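## Task

Take the top 96-well plate off the two-plate stack in rack K1 and set it wholly inside the yellow bin marked RECYCLE, which is one of three look-alike bins. The bottom plate must stay in K1 exactly as it was. None of the three bins may be tipped over. The plate must rest in the bin on its own, not be held there by the robot. Finally open the gripper and pull it away.

## Robot and tools

ROBOT. There is a single arm with six joints (waist, shoulder, elbow, wrist pitch, wrist yaw, wrist roll) and a two-finger gripper. Joint limits in rad: waist -2.618 to 3.054, shoulder 0.000 to 3.142, elbow 0.000 to 3.142, wrist pitch -1.571 to 1.571, wrist yaw -1.571 to 1.571, wrist roll -2.094 to 2.094. The elbow cannot quite reach full extension.

FRAMES. Reported positions are in the scene frame. Its origin lies on the table surface under the arm base, +z is up, and +y is to the left when facing along +x. The base may sit slightly tilted, and the reported hand position gets less accurate the farther the arm reaches. In the gripper's own frame the fingers point along +z and close along y. end_effector_position is the spot between the finger pads, roughly 1 cm short of the fingertips.

ROW FORMAT. Each command row is seven numbers, each in [-1, 1]: dx, dy, dz, rx, ry, rz, opening. The first six are an offset (not a pose), given in the gripper's own axes. They count from the gripper pose printed in the most recent result that contains it. Before any such result exists in a scene, and for any second or later call within one reply, they count from wherever the hand is when the action begins. A value of 1.0 equals 0.6 m of travel or 180 degrees of rotation; rx, ry, rz together make a single rotation vector. Opening is absolute: +1 is fully open (0.094 m), -1 is closed. Zero offsets are not a pause: they pull the hand back to the reference pose.

TOOLS.
execute_actions: argument actions is a list holding zero or one item. An empty list only reports the state. An item with rows (1 to 15 rows) and steps (1 to 15, default 15) runs that many control steps of 1/30 s; every row is measured from the same reference pose, not from the previous row, and the final row repeats if rows run out. An item with only steps (up to 300) is a wait counted from the previous result. Optional pictures (true/false) chooses whether images come back. A rejected call sends nothing.
move: target is one seven-number row as above. speed is top path speed in m/s, 0.002 to 0.5 (default 0.25); rotation is capped at twice that in rad/s. The hand follows a straight path lasting 0.5 to 10 s (cut off at 10 s). It does not avoid obstacles, may lag, stray, or exceed the speed, especially near full reach. The opening is applied when the move starts. Its result adds a move: line with the outcome (done, off_target, moving, held, fault), the limits that acted (paced = the pose was clipped; held = some steps were blocked, after which the arm may briefly surge) and the remaining distance to target.
wait: seconds from 0 to 10; the robot gets no new command.
zoom_image: camera (cam_head_left, cam_head_right, cam_high, cam_low, cam_wrist) and region [x0, y0, x1, y1] in image pixels from the top-left, no bigger than 504 by 504.
finished_scene: scene (1 or 2) closes the current scene permanently and starts the next; only call it when the plate is settled and the hand is clear.

CONTROL BEHAVIOUR. Each step the commanded pose is clipped to within 70 mm and 16 degrees of the measured pose; inverse kinematics then favours position over orientation. Joint friction can leave the hand up to about 31 mm off, so very small commands may not move it. After an action ends the arm only continues to the last clipped pose, so check the reported pose and send the remainder. The simulation keeps running while you reply.

RESULTS. The state line gives end_effector_position (m) and end_effector_quat_wxyz. Joint positions and Joint velocities list the six joints (rad, rad/s) then the finger-pad gap (m, m/s). grip_measured is the finger opening on the command scale; readings may be off by about 1 mm consistently within a scene. Hand target appears with the pose the controller is currently driving to. A pose unreachable line or HELD marks steps where the clearance check (which treats the base mount as part of the arm) altered or blocked the command. FAULT lines signal a stop. Results with pictures list cameras whose calibration differs from the supplied values; calibrations may be off by a couple of degrees and millimetres.

GRIPPING. To hold the plate, keep commanding an opening about 0.03 below grip_measured; a smaller margin grips more softly. Pads exert roughly 50 to 62 N at most, less on very thin parts, with a brief spike at first contact.

HEAT. Carrying a load warms the motors. MOTOR HOT appears from 75 °C; at 90 °C the arm halts for 10 s; at 100 °C the motors let go and the arm collapses. Avoid holding the plate longer than needed.

CAUTIONS. Nothing may leave the table. Do not tip any bin or shift the lower plate. Approach contacts slowly and do not aim far beyond the contact point, since faster moves and deeper targets press harder. Offsets count from the measured pose, so repeating one against a rigid surface does not push harder, but against something yielding it does. Occasional disturbances may tug the held plate or nudge loose items. Release only once the whole plate is inside the bin, avoid drops and slams, then open and retreat.

Each tool is called as name(argument=value, ...) on one line, values as JSON.

## Session

execute_actions(actions=[])

Scene clock: 0.00 s of 8400.00 s.
end_effector_position=(+0.4153, +0.4401, +0.2633) grip_measured=+1.000 end_effector_quat_wxyz=(+0.395, -0.574, +0.712, -0.090)
Joint positions: [ 1.001  1.262  1.319  0.002  0.655 -0.801  0.094]
Joint velocities: [-0.012 -0.002  0.012 -0.066  0.022  0.007  0.   ]
Motor temperatures (°C, as the motors report them): [27 27 28 29 27 25]
Hand target: +0.415, +0.440, +0.263; +0.395, -0.574, +0.712, -0.090
camera_calibration (this result's frames):
cam_wrist: T_world_to_cam=[[0.753396, -0.320148, 0.574369, -0.325399], [-0.288764, -0.945825, -0.148424, 0.610885], [0.590771, -0.0540354, -0.805028, 0.11893], [0, 0, 0, 1]] pos_world=[0.351296, 0.480042, 0.373312]

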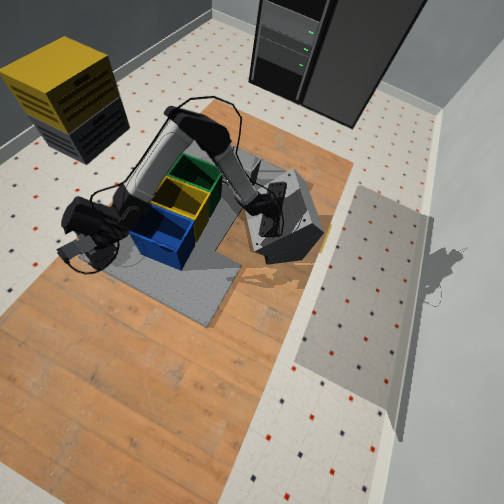

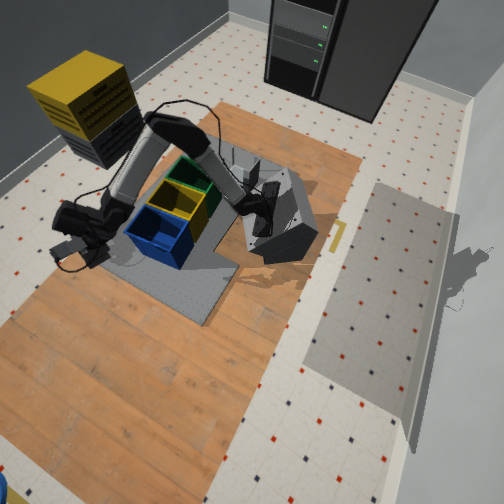

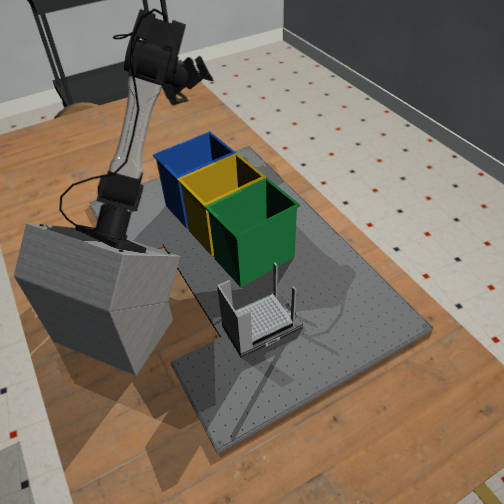

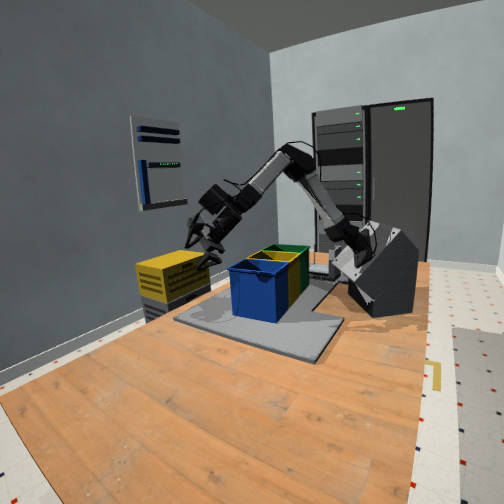

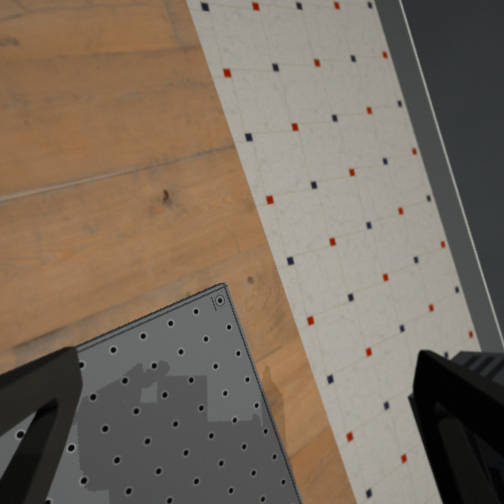

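move(target=[0.517,-0.078,-0.253,-0.0635,0.279,0.405,1], speed=0.3)

move(target=[0.16,-0.53,0.02,0,0,0,1])

Scene clock: 13.07 s of 8400.00 s.
end_effector_position=(+0.3353, +0.0982, +0.2494) grip_measured=+1.000 end_effector_quat_wxyz=(+0.001, +0.000, +1.000, +0.004)
Joint positions: [-0.46   1.018  1.161 -1.177 -0.625 -0.125  0.094]
Joint velocities: [-0.012  0.007  0.012  0.022 -0.066 -0.11   0.   ]
Motor temperatures (°C, as the motors report them): [27 30 30 30 27 25]
Hand target: +0.338, +0.098, +0.252; +0.002, +0.001, +1.000, +0.005
Off the commanded pose: 0.005 m, 0 deg.
After step 90, 6.77 s passed at rest.
move: done
camera_calibration (this result's frames):
cam_wrist: T_world_to_cam=[[0.00135765, -0.999821, -0.0188826, 0.100281], [-0.917556, -0.00875331, 0.397509, 0.245074], [-0.397603, 0.0167862, -0.917404, 0.488999], [0, 0, 0, 1]] pos_world=[0.419161, 0.0941994, 0.353084]

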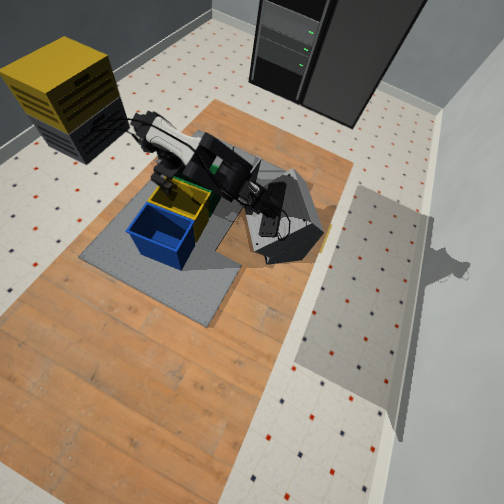

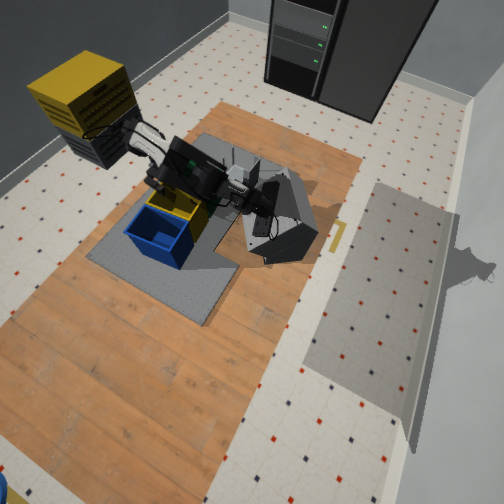

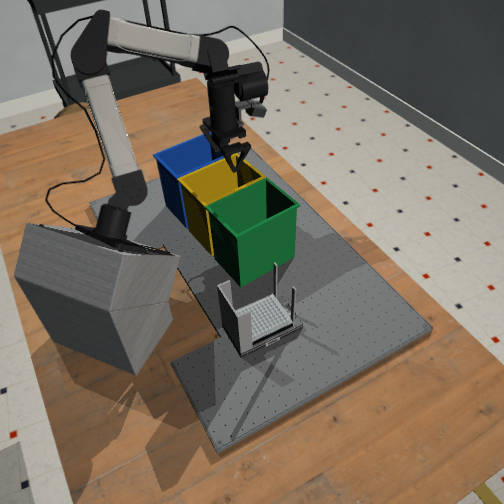

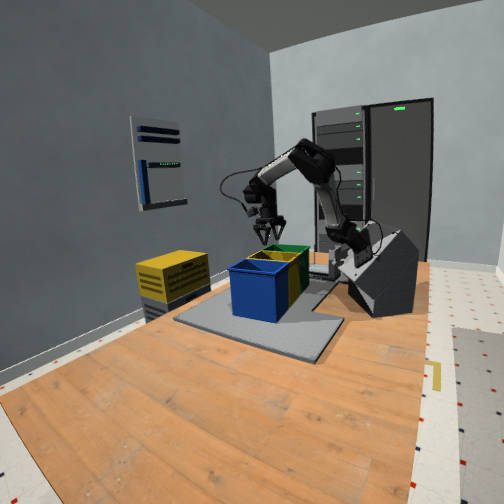

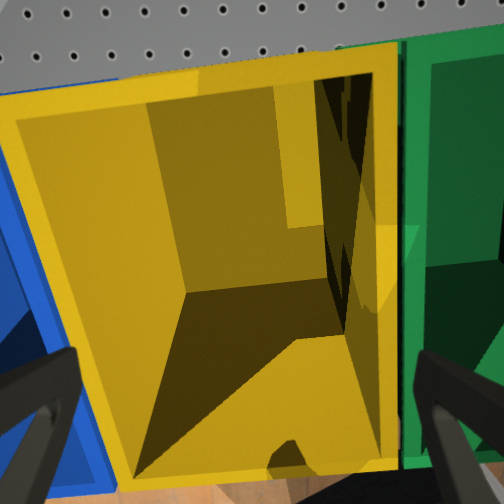

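Scene clock: 14.97 s of 8400.00 s.
end_effector_position=(+0.2306, -0.2157, +0.2349) grip_measured=+1.000 end_effector_quat_wxyz=(+0.005, +0.008, +1.000, +0.006)
Joint positions: [-1.372  1.982  1.24  -1.124 -0.764 -1.317  0.094]
Joint velocities: [ 0.002  0.002 -0.027 -0.007  0.051 -0.022  0.   ]
Motor temperatures (°C, as the motors report them): [27 30 30 30 27 25]
Hand target: +0.232, -0.222, +0.239; +0.005, +0.000, +1.000, -0.003
Off the commanded pose: 0.009 m, 1 deg.
move: done
camera_calibration (this result's frames):
cam_wrist: T_world_to_cam=[[-0.013841, -0.999633, -0.0232862, -0.209115], [-0.920303, 0.00363, 0.391188, 0.156815], [-0.39096, 0.0268448, -0.920016, 0.440667], [0, 0, 0, 1]] pos_world=[0.313707, -0.221437, 0.339207]

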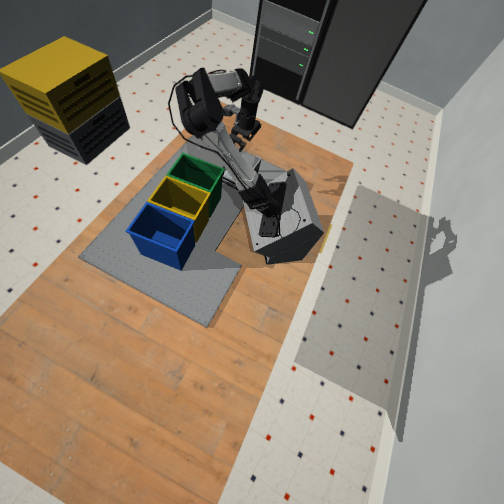

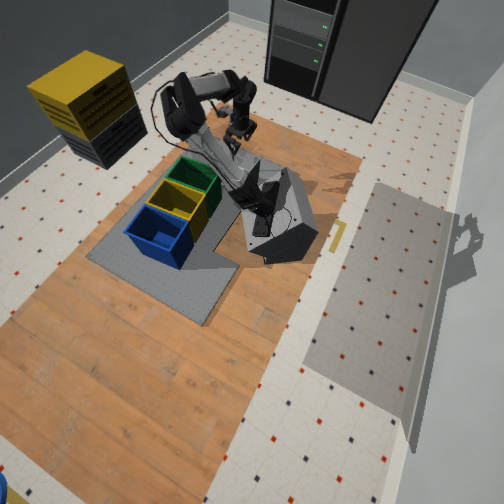

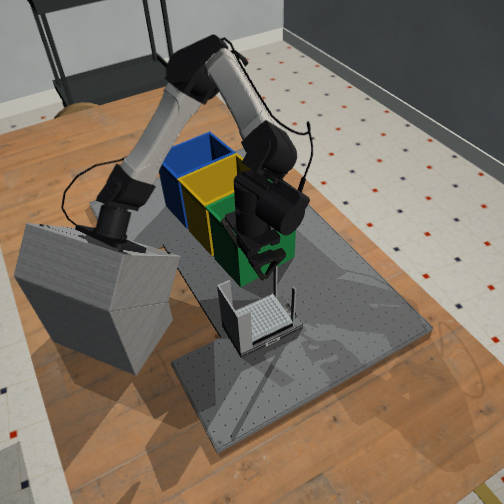

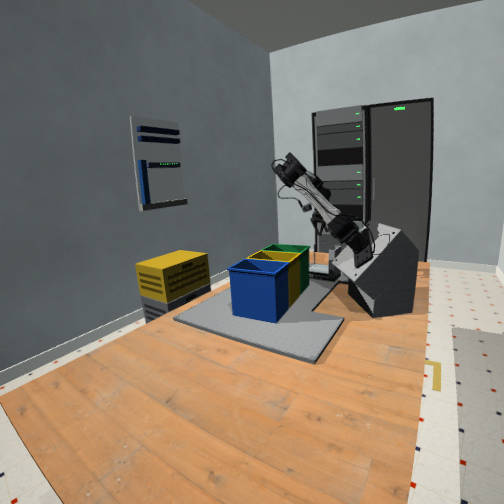

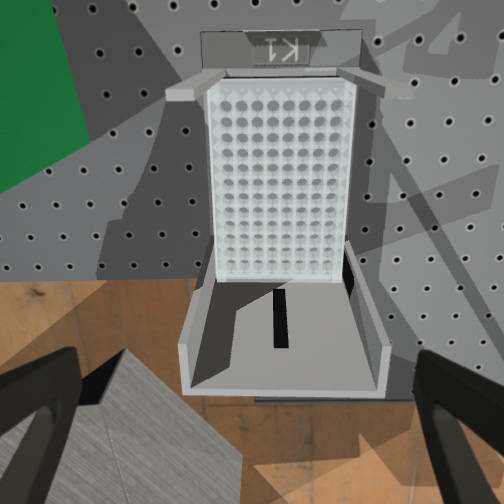

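move(target=[-0.025,-0.03,0.2,0.004,0,-0.005,1], speed=0.12)

Scene clock: 21.50 s of 8400.00 s.
end_effector_position=(+0.2486, -0.2337, +0.1187) grip_measured=+1.000 end_effector_quat_wxyz=(+0.003, -0.008, +1.000, -0.003)
Joint positions: [-1.1    2.118  1.09  -0.547 -0.796 -0.955  0.094]
Joint velocities: [-0.007 -0.007  0.017  0.051  0.007  0.051  0.   ]
Motor temperatures (°C, as the motors report them): [28 30 30 30 27 25]
Hand target: +0.244, -0.231, +0.114; +0.004, +0.000, +1.000, +0.002
Off the commanded pose: 0.005 m, 1 deg.
After step 90, 1.87 s passed at rest.
move: done
camera_calibration (this result's frames):
cam_wrist: T_world_to_cam=[[0.0175337, -0.999832, -0.00537997, -0.239557], [-0.919128, -0.018236, 0.393536, 0.213259], [-0.393568, -0.00195525, -0.919293, 0.33503], [0, 0, 0, 1]] pos_world=[0.332069, -0.234973, 0.222777]

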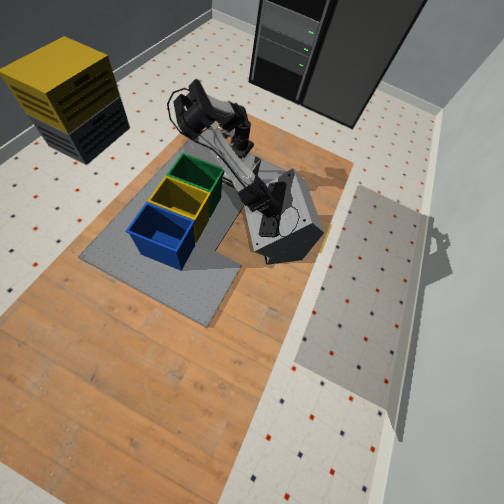

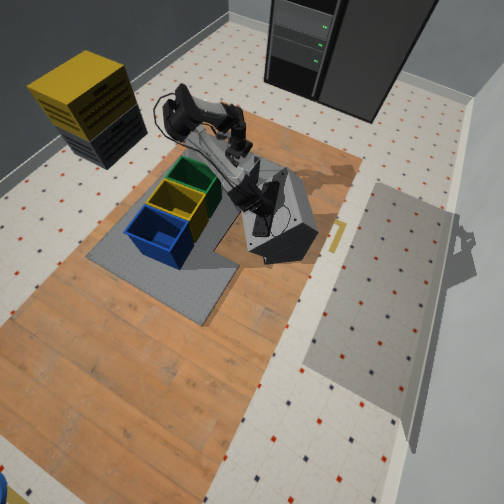

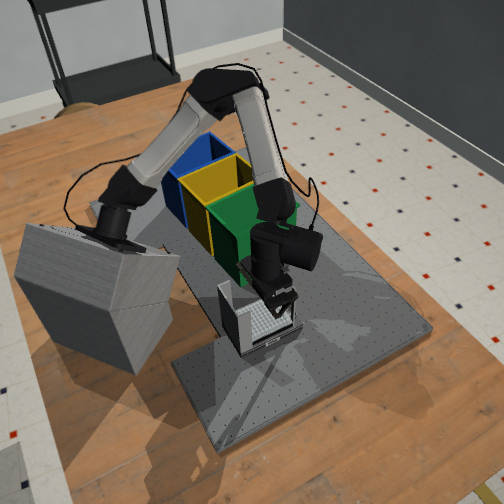

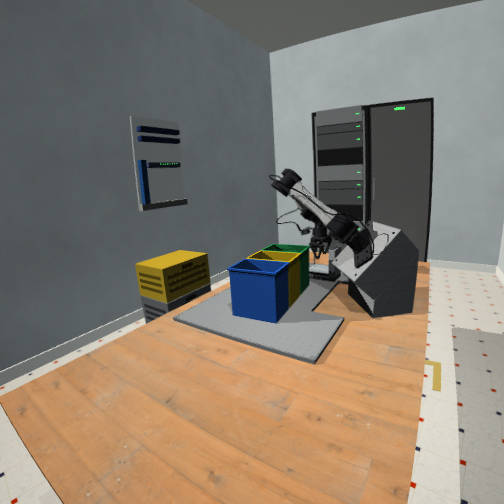

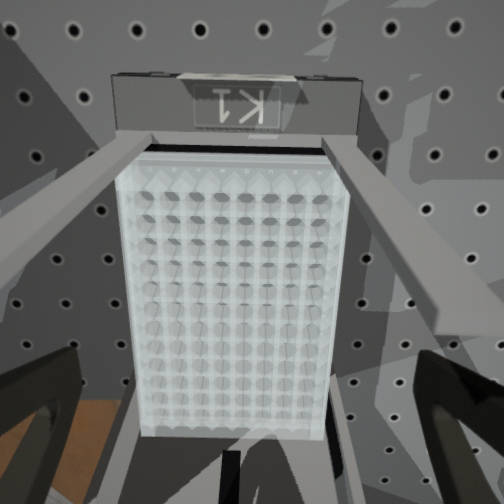

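move(target=[0.015,0.013,0.068,0,0,0.01,1], speed=0.07)

zoom_image(camera="cam_high", region=[210, 260, 310, 360])

Scene clock: 28.10 s of 8400.00 s.
end_effector_position=(+0.2453, -0.2279, +0.0824) grip_measured=+1.000 end_effector_quat_wxyz=(+0.007, +0.001, +1.000, -0.005)
Joint positions: [-1.021  2.157  1.008 -0.334 -0.796 -0.817  0.094]
Joint velocities: [ 0.012 -0.002  0.002  0.022 -0.037  0.022  0.   ]
Motor temperatures (°C, as the motors report them): [29 30 30 29 27 25]
Hand target: +0.239, -0.226, +0.078; +0.003, +0.008, +1.000, -0.002
Off the commanded pose: 0.007 m, 1 deg.
After step 90, 2.43 s passed at rest.
move: done
camera_calibration (this result's frames):
cam_wrist: T_world_to_cam=[[0.00111815, -0.999998, -0.00143975, -0.230205], [-0.922288, -0.00158773, 0.386501, 0.229669], [-0.386502, 0.0008957, -0.922288, 0.299591], [0, 0, 0, 1]] pos_world=[0.327871, -0.230108, 0.18721]

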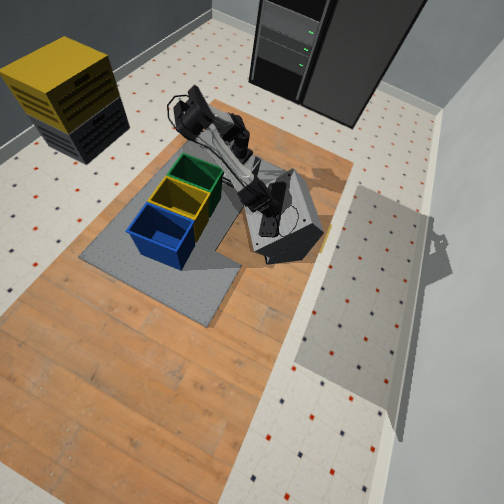

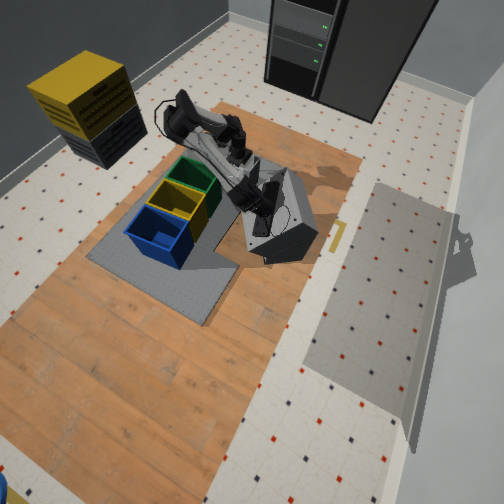

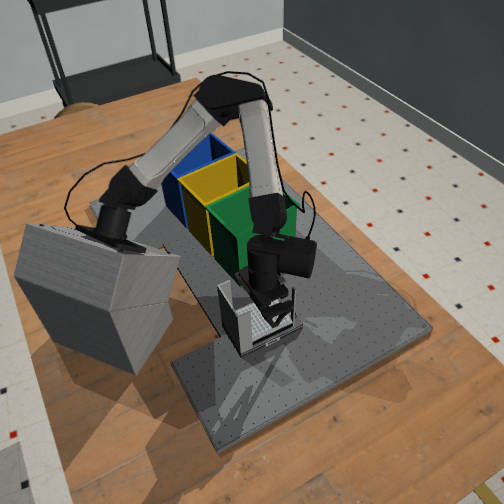

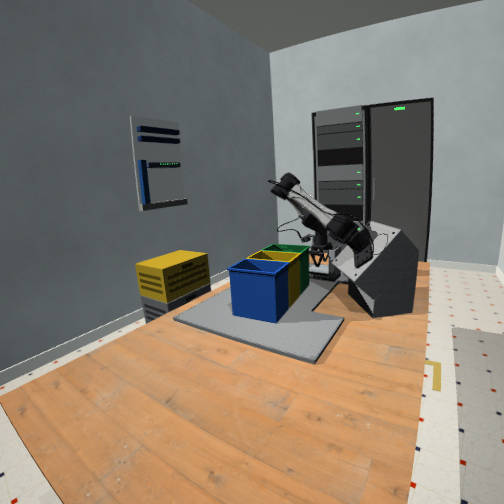

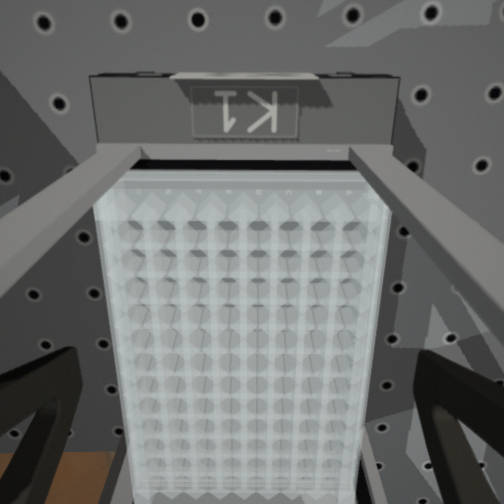

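Region (210, 260, 310, 360) of cam_high's 504x504 image, scaled by 5.040, with more detail than that image has.

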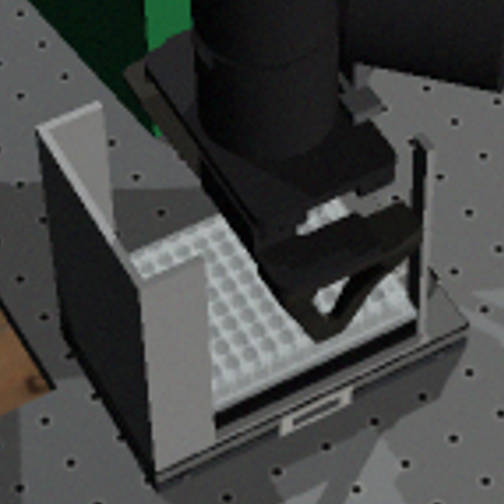

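move(target=[0.014,0.006,0.044,-0.003,0,0.006,1], speed=0.04)

zoom_image(camera="cam_high", region=[230, 280, 310, 360])

Scene clock: 33.93 s of 8400.00 s.
end_effector_position=(+0.2430, -0.2275, +0.0610) grip_measured=+1.000 end_effector_quat_wxyz=(+0.010, +0.003, +1.000, -0.005)
Joint positions: [-0.979  2.202  0.982 -0.215 -0.796 -0.749  0.094]
Joint velocities: [-0.007  0.007  0.002 -0.007 -0.051 -0.037  0.   ]
Motor temperatures (°C, as the motors report them): [30 31 30 29 27 25]
Hand target: +0.237, -0.224, +0.056; +0.007, +0.010, +1.000, +0.000
Off the commanded pose: 0.008 m, 1 deg.
After step 90, 1.70 s passed at rest.
move: done
camera_calibration (this result's frames):
cam_wrist: T_world_to_cam=[[-0.00302894, -0.999994, -0.00171391, -0.228859], [-0.924756, 0.00214881, 0.380556, 0.237678], [-0.38055, 0.00273762, -0.924756, 0.278006], [0, 0, 0, 1]] pos_world=[0.324897, -0.230129, 0.166246]

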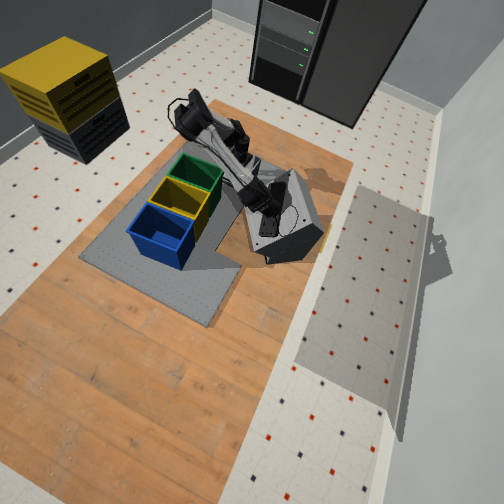

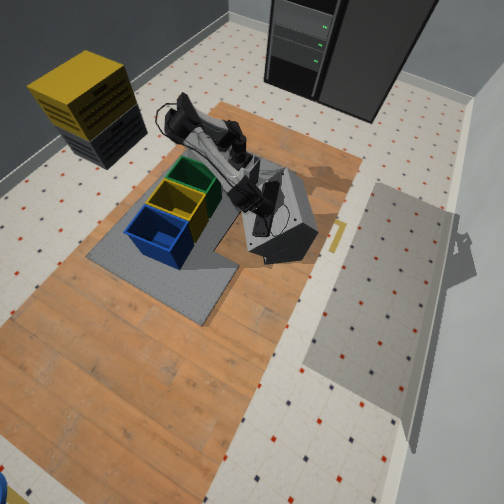

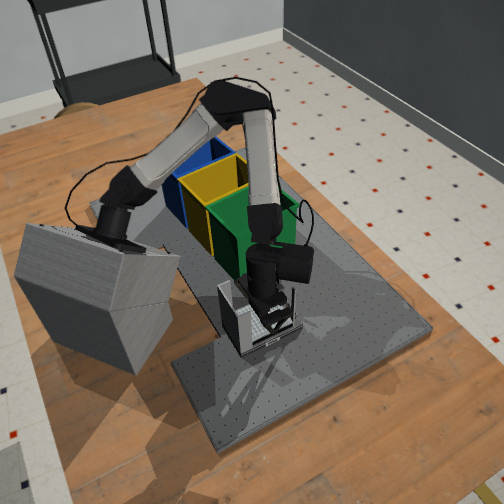

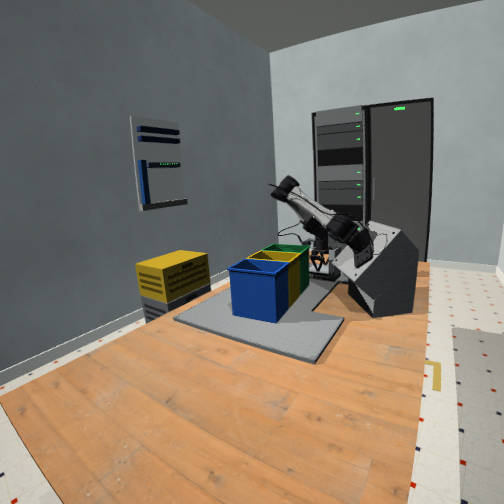

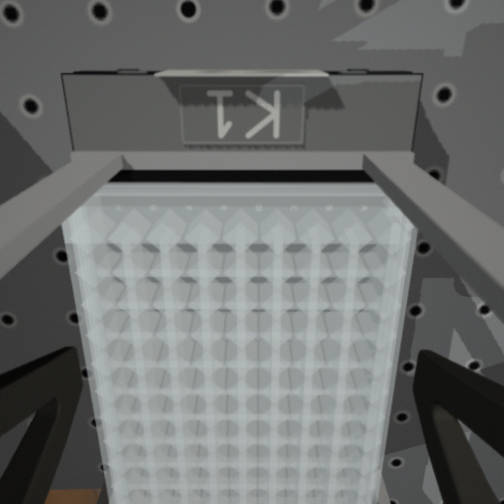

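Region (230, 280, 310, 360) of cam_high's 504x504 image, scaled by 6.300, with more detail than that image has.

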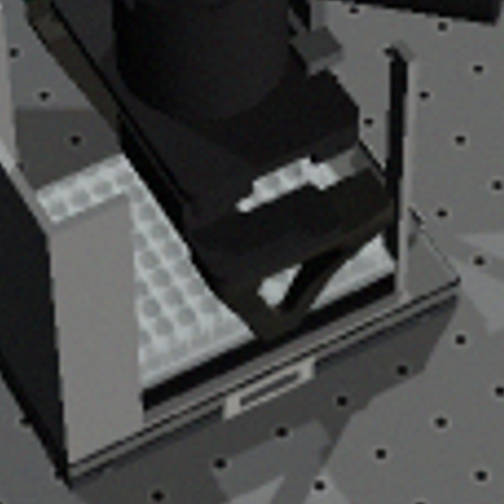

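move(target=[0,0.004,0,0,0,0,0.68])

move(target=[-0.009,-0.004,-0.09,0,0,-0.003,0.68], speed=0.05)

zoom_image(camera="cam_high", region=[210, 260, 310, 360])

Scene clock: 42.47 s of 8400.00 s.
end_effector_position=(+0.2435, -0.2276, +0.0610) grip_measured=+0.700 end_effector_quat_wxyz=(+0.012, +0.002, +1.000, -0.005)
Joint positions: [-0.979  2.202  0.982 -0.212 -0.797 -0.748  0.08 ]
Joint velocities: [-0.007 -0.007 -0.002 -0.051 -0.022  0.037  0.001]
Motor temperatures (°C, as the motors report them): [30 31 29 29 27 25]
Hand target: +0.243, -0.225, +0.061; +0.010, +0.003, +1.000, -0.005
Off the commanded pose: 0.003 m, 0 deg.
After step 90, 4.83 s passed at rest.
move: done
camera_calibration (this result's frames):
cam_wrist: T_world_to_cam=[[-0.0025122, -0.999995, -0.00172627, -0.229096], [-0.925594, 0.00167187, 0.378514, 0.23836], [-0.37851, 0.00254873, -0.925594, 0.277721], [0, 0, 0, 1]] pos_world=[0.325169, -0.230201, 0.166439]

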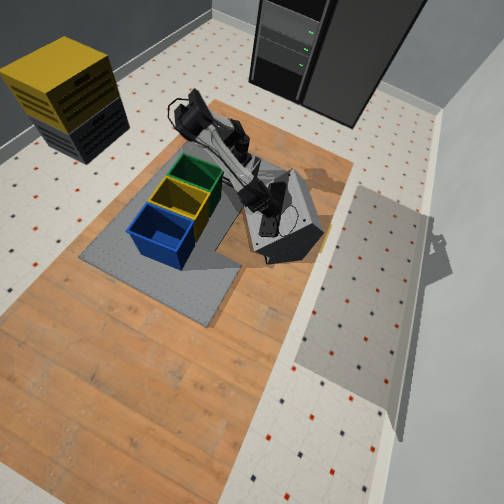

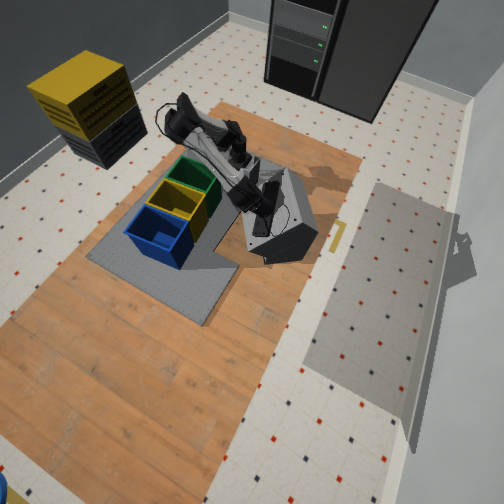

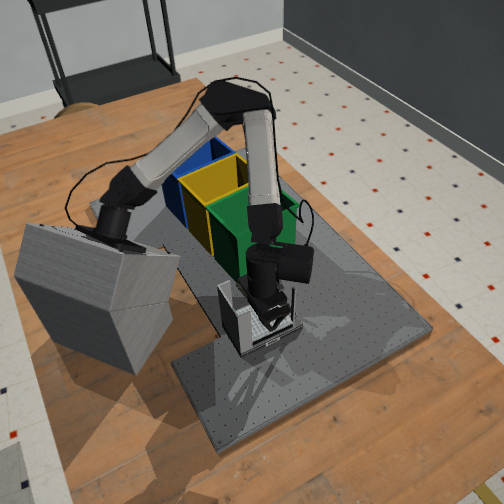

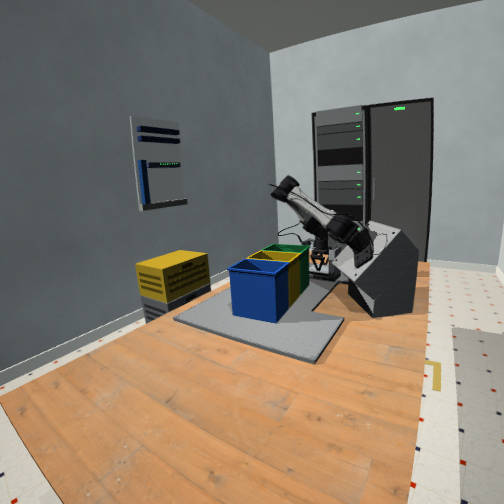

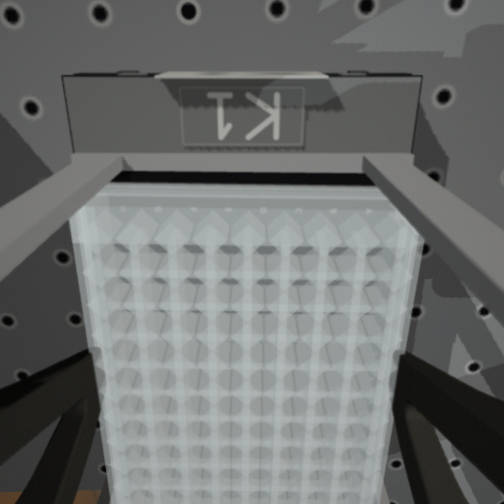

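Scene clock: 43.87 s of 8400.00 s.
end_effector_position=(+0.2433, -0.2270, +0.1055) grip_measured=+0.700 end_effector_quat_wxyz=(+0.008, -0.000, +1.000, +0.000)
Joint positions: [-1.076  2.121  1.032 -0.462 -0.805 -0.905  0.08 ]
Joint velocities: [-0.002 -0.007  0.017 -0.037 -0.022 -0.051  0.001]
Motor temperatures (°C, as the motors report them): [30 31 29 29 27 25]
Hand target: +0.248, -0.230, +0.115; +0.012, -0.002, +1.000, -0.006
Off the commanded pose: 0.011 m, 1 deg.
move: off_target
camera_calibration (this result's frames):
cam_wrist: T_world_to_cam=[[0.00252341, -0.999933, -0.0113396, -0.228582], [-0.922536, -0.0067038, 0.385853, 0.21789], [-0.385903, 0.00948749, -0.92249, 0.321938], [0, 0, 0, 1]] pos_world=[0.325825, -0.23016, 0.21032]

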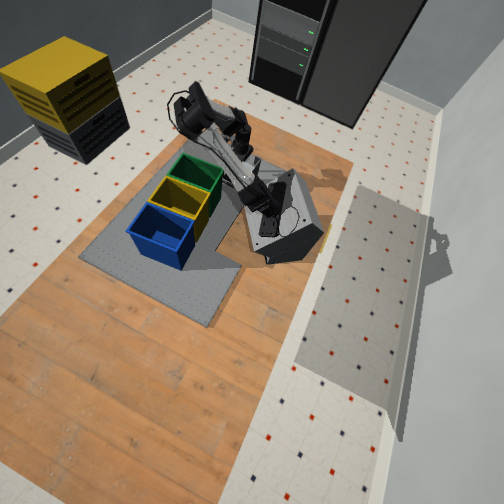

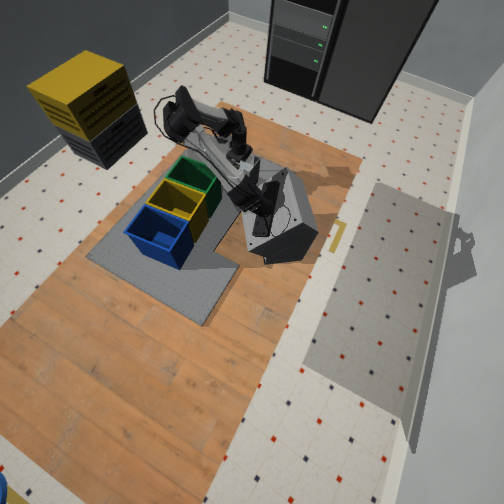

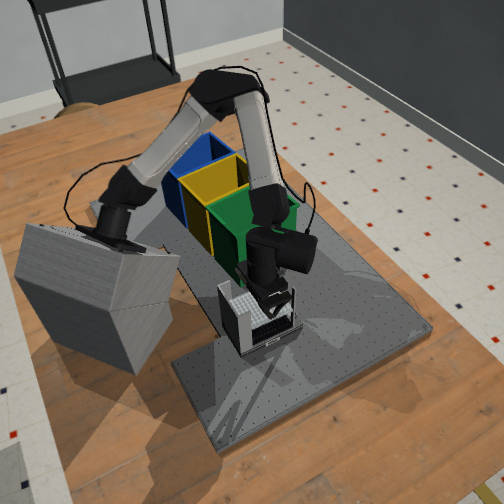

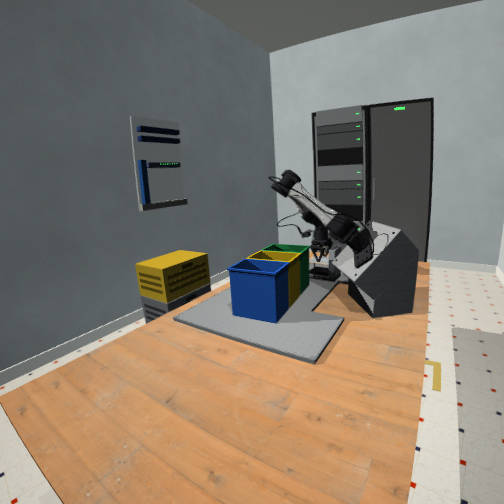

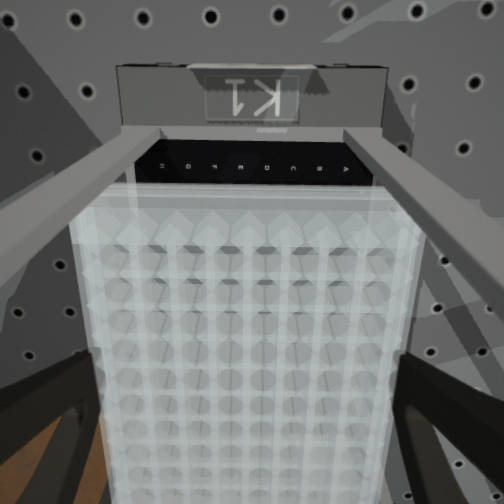

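Region (210, 260, 310, 360) of cam_high's 504x504 image, scaled by 5.040, with more detail than that image has.

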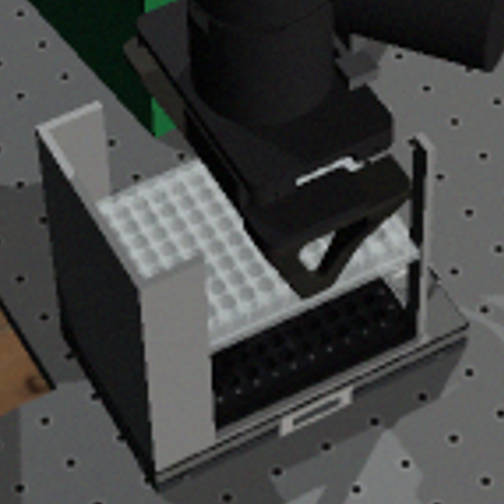

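move(target=[-0.012,-0.01,-0.23,0,0,-0.003,0.665], speed=0.09)

move(target=[-0.14,0.562,0,0,0,-0.045,0.665], speed=0.2)

Scene clock: 55.00 s of 8400.00 s.
end_effector_position=(+0.2534, -0.2344, +0.2410) grip_measured=+0.700 end_effector_quat_wxyz=(+0.012, -0.006, +1.000, -0.002)
Joint positions: [-1.351  2.036  1.364 -1.148 -0.78  -1.3    0.08 ]
Joint velocities: [-0.002 -0.007 -0.007 -0.051  0.022 -0.037 -0.001]
Motor temperatures (°C, as the motors report them): [32 32 30 29 27 25]
Hand target: +0.250, -0.234, +0.244; +0.008, -0.005, +1.000, -0.003
Off the commanded pose: 0.006 m, 1 deg.
After step 90, 5.43 s passed at rest.
move: done
camera_calibration (this result's frames):
cam_wrist: T_world_to_cam=[[0.0147902, -0.999859, -0.00795033, -0.238387], [-0.925818, -0.0166974, 0.377599, 0.175357], [-0.377679, 0.00177579, -0.925935, 0.447798], [0, 0, 0, 1]] pos_world=[0.334998, -0.236221, 0.346522]

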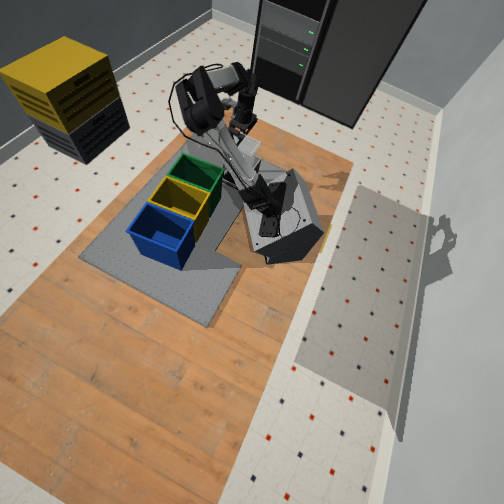

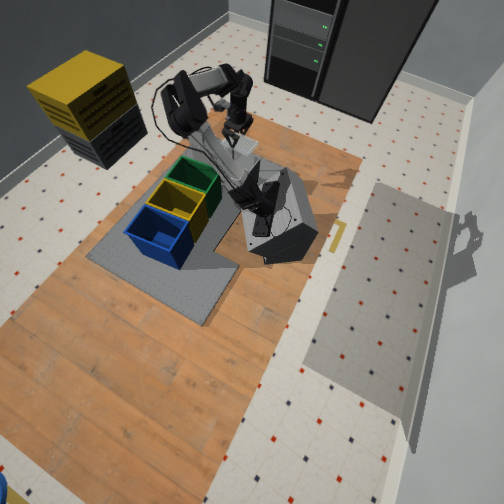

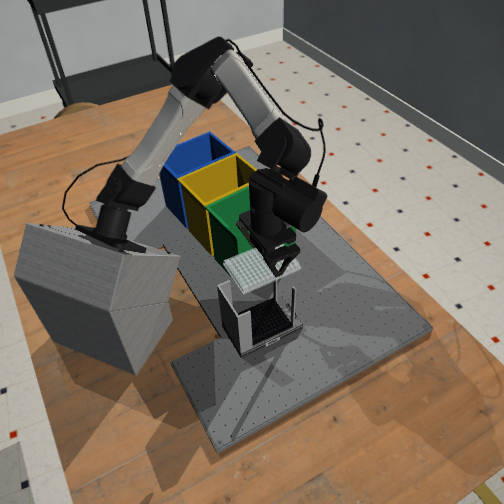

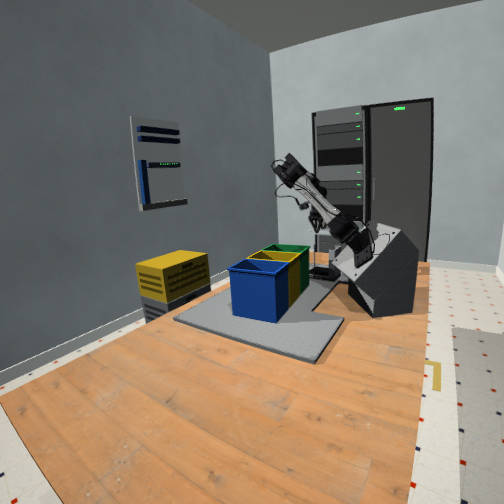

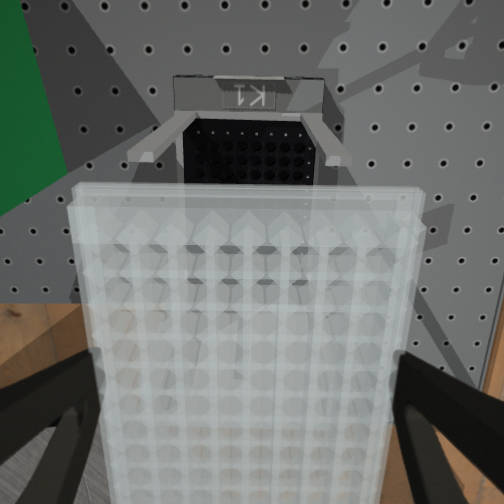

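Scene clock: 57.47 s of 8400.00 s.
end_effector_position=(+0.3341, +0.1022, +0.2349) grip_measured=+0.700 end_effector_quat_wxyz=(-0.008, -0.066, +0.998, +0.009)
Joint positions: [-0.395  1.03   1.13  -1.121 -0.599 -0.204  0.08 ]
Joint velocities: [-0.017  0.022  0.002  0.051 -0.007  0.037 -0.   ]
Motor temperatures (°C, as the motors report them): [32 32 30 29 27 25]
Hand target: +0.341, +0.107, +0.241; +0.008, -0.076, +0.997, +0.005
Off the commanded pose: 0.007 m, 3 deg.
move: off_target
camera_calibration (this result's frames):
cam_wrist: T_world_to_cam=[[0.133819, -0.990539, -0.0304126, 0.0614677], [-0.900472, -0.134352, 0.413643, 0.253033], [-0.413816, -0.0279678, -0.909931, 0.483417], [0, 0, 0, 1]] pos_world=[0.419669, 0.108402, 0.33708]

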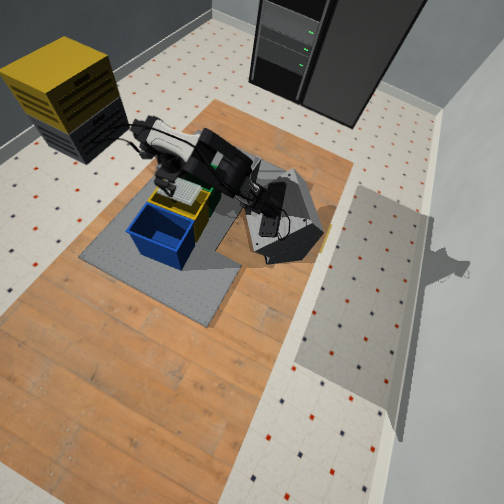

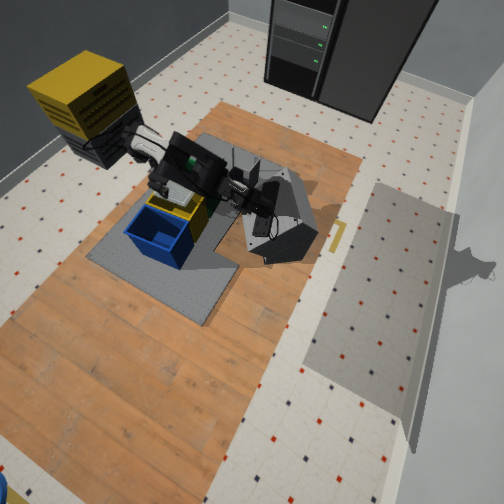

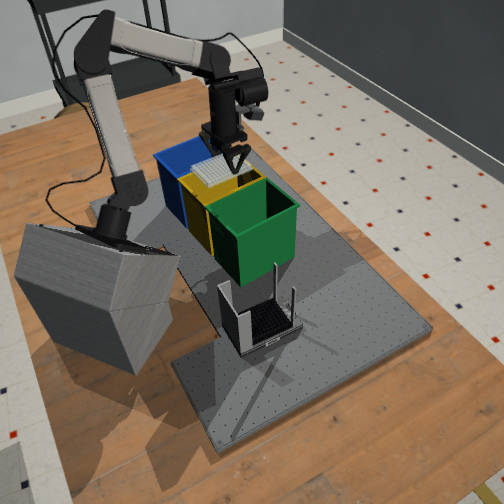

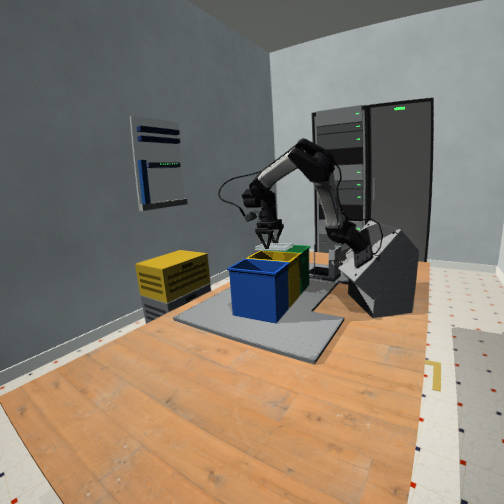

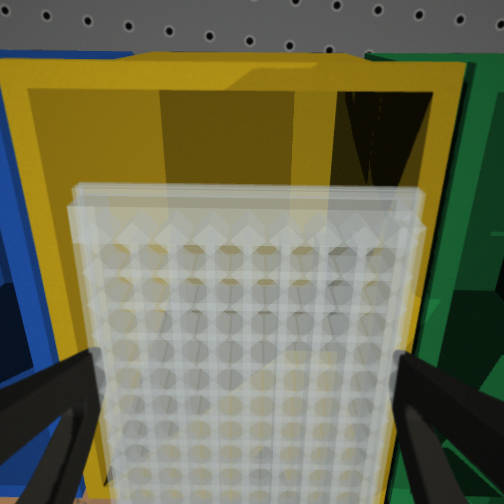

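move(target=[0.008,0.005,0.13,0.004,-0.008,0,0.665], speed=0.07)

zoom_image(camera="cam_high", region=[160, 110, 290, 240])

Scene clock: 63.67 s of 8400.00 s.
end_effector_position=(+0.3287, +0.1070, +0.1623) grip_measured=+0.700 end_effector_quat_wxyz=(+0.008, -0.069, +0.998, +0.006)
Joint positions: [-0.157  1.05   0.891 -0.711 -0.452  0.031  0.08 ]
Joint velocities: [-0.017 -0.007 -0.002  0.037 -0.051 -0.022 -0.   ]
Motor temperatures (°C, as the motors report them): [31 32 30 29 27 25]
Hand target: +0.326, +0.106, +0.157; +0.003, -0.066, +0.998, +0.004
Off the commanded pose: 0.005 m, 1 deg.
After step 90, 1.53 s passed at rest.
move: done
camera_calibration (this result's frames):
cam_wrist: T_world_to_cam=[[0.140651, -0.989834, -0.0210995, 0.0609374], [-0.912667, -0.137887, 0.384742, 0.287967], [-0.38374, -0.0348574, -0.922783, 0.408141], [0, 0, 0, 1]] pos_world=[0.410867, 0.114251, 0.267119]

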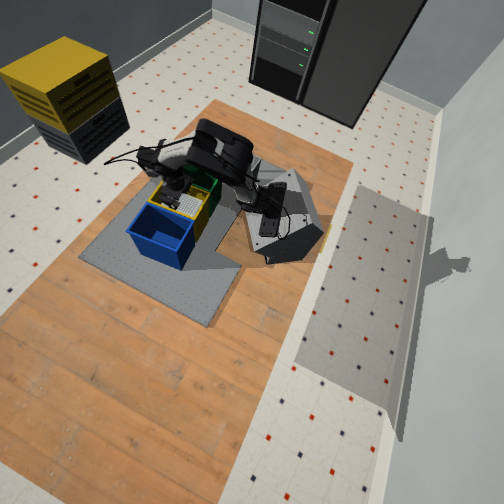

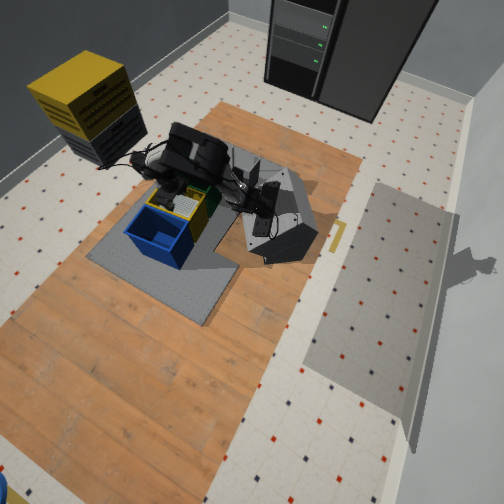

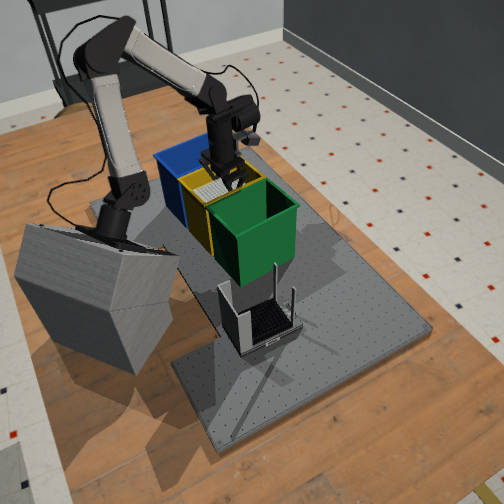

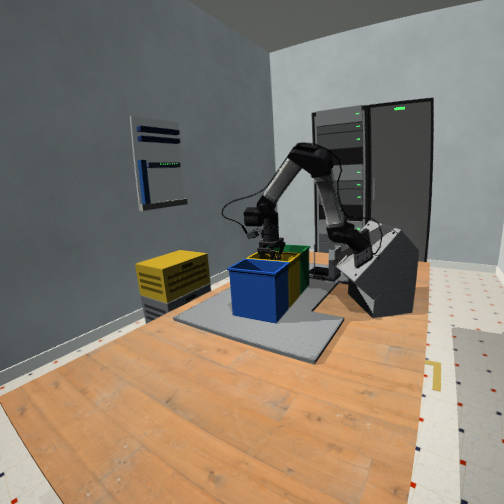

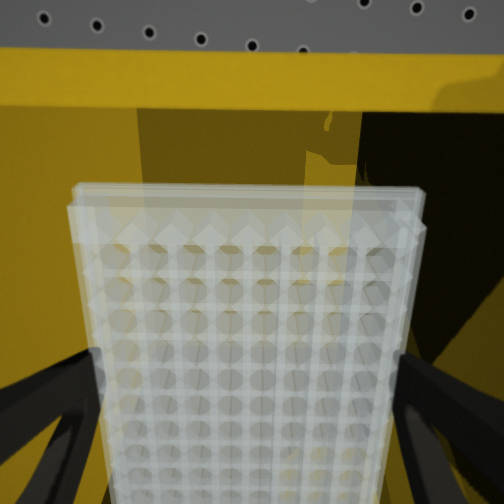

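Region (160, 110, 290, 240) of cam_high's 504x504 image, scaled by 3.877, with more detail than that image has.

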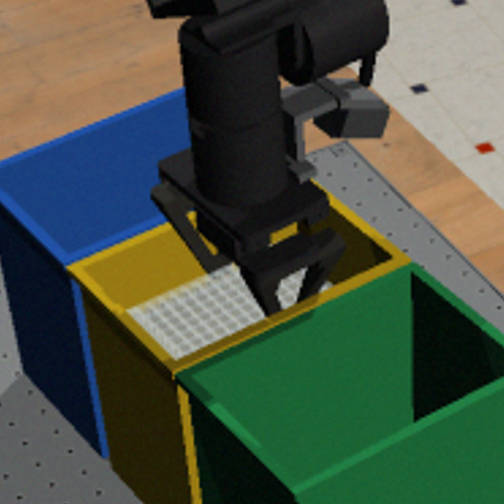

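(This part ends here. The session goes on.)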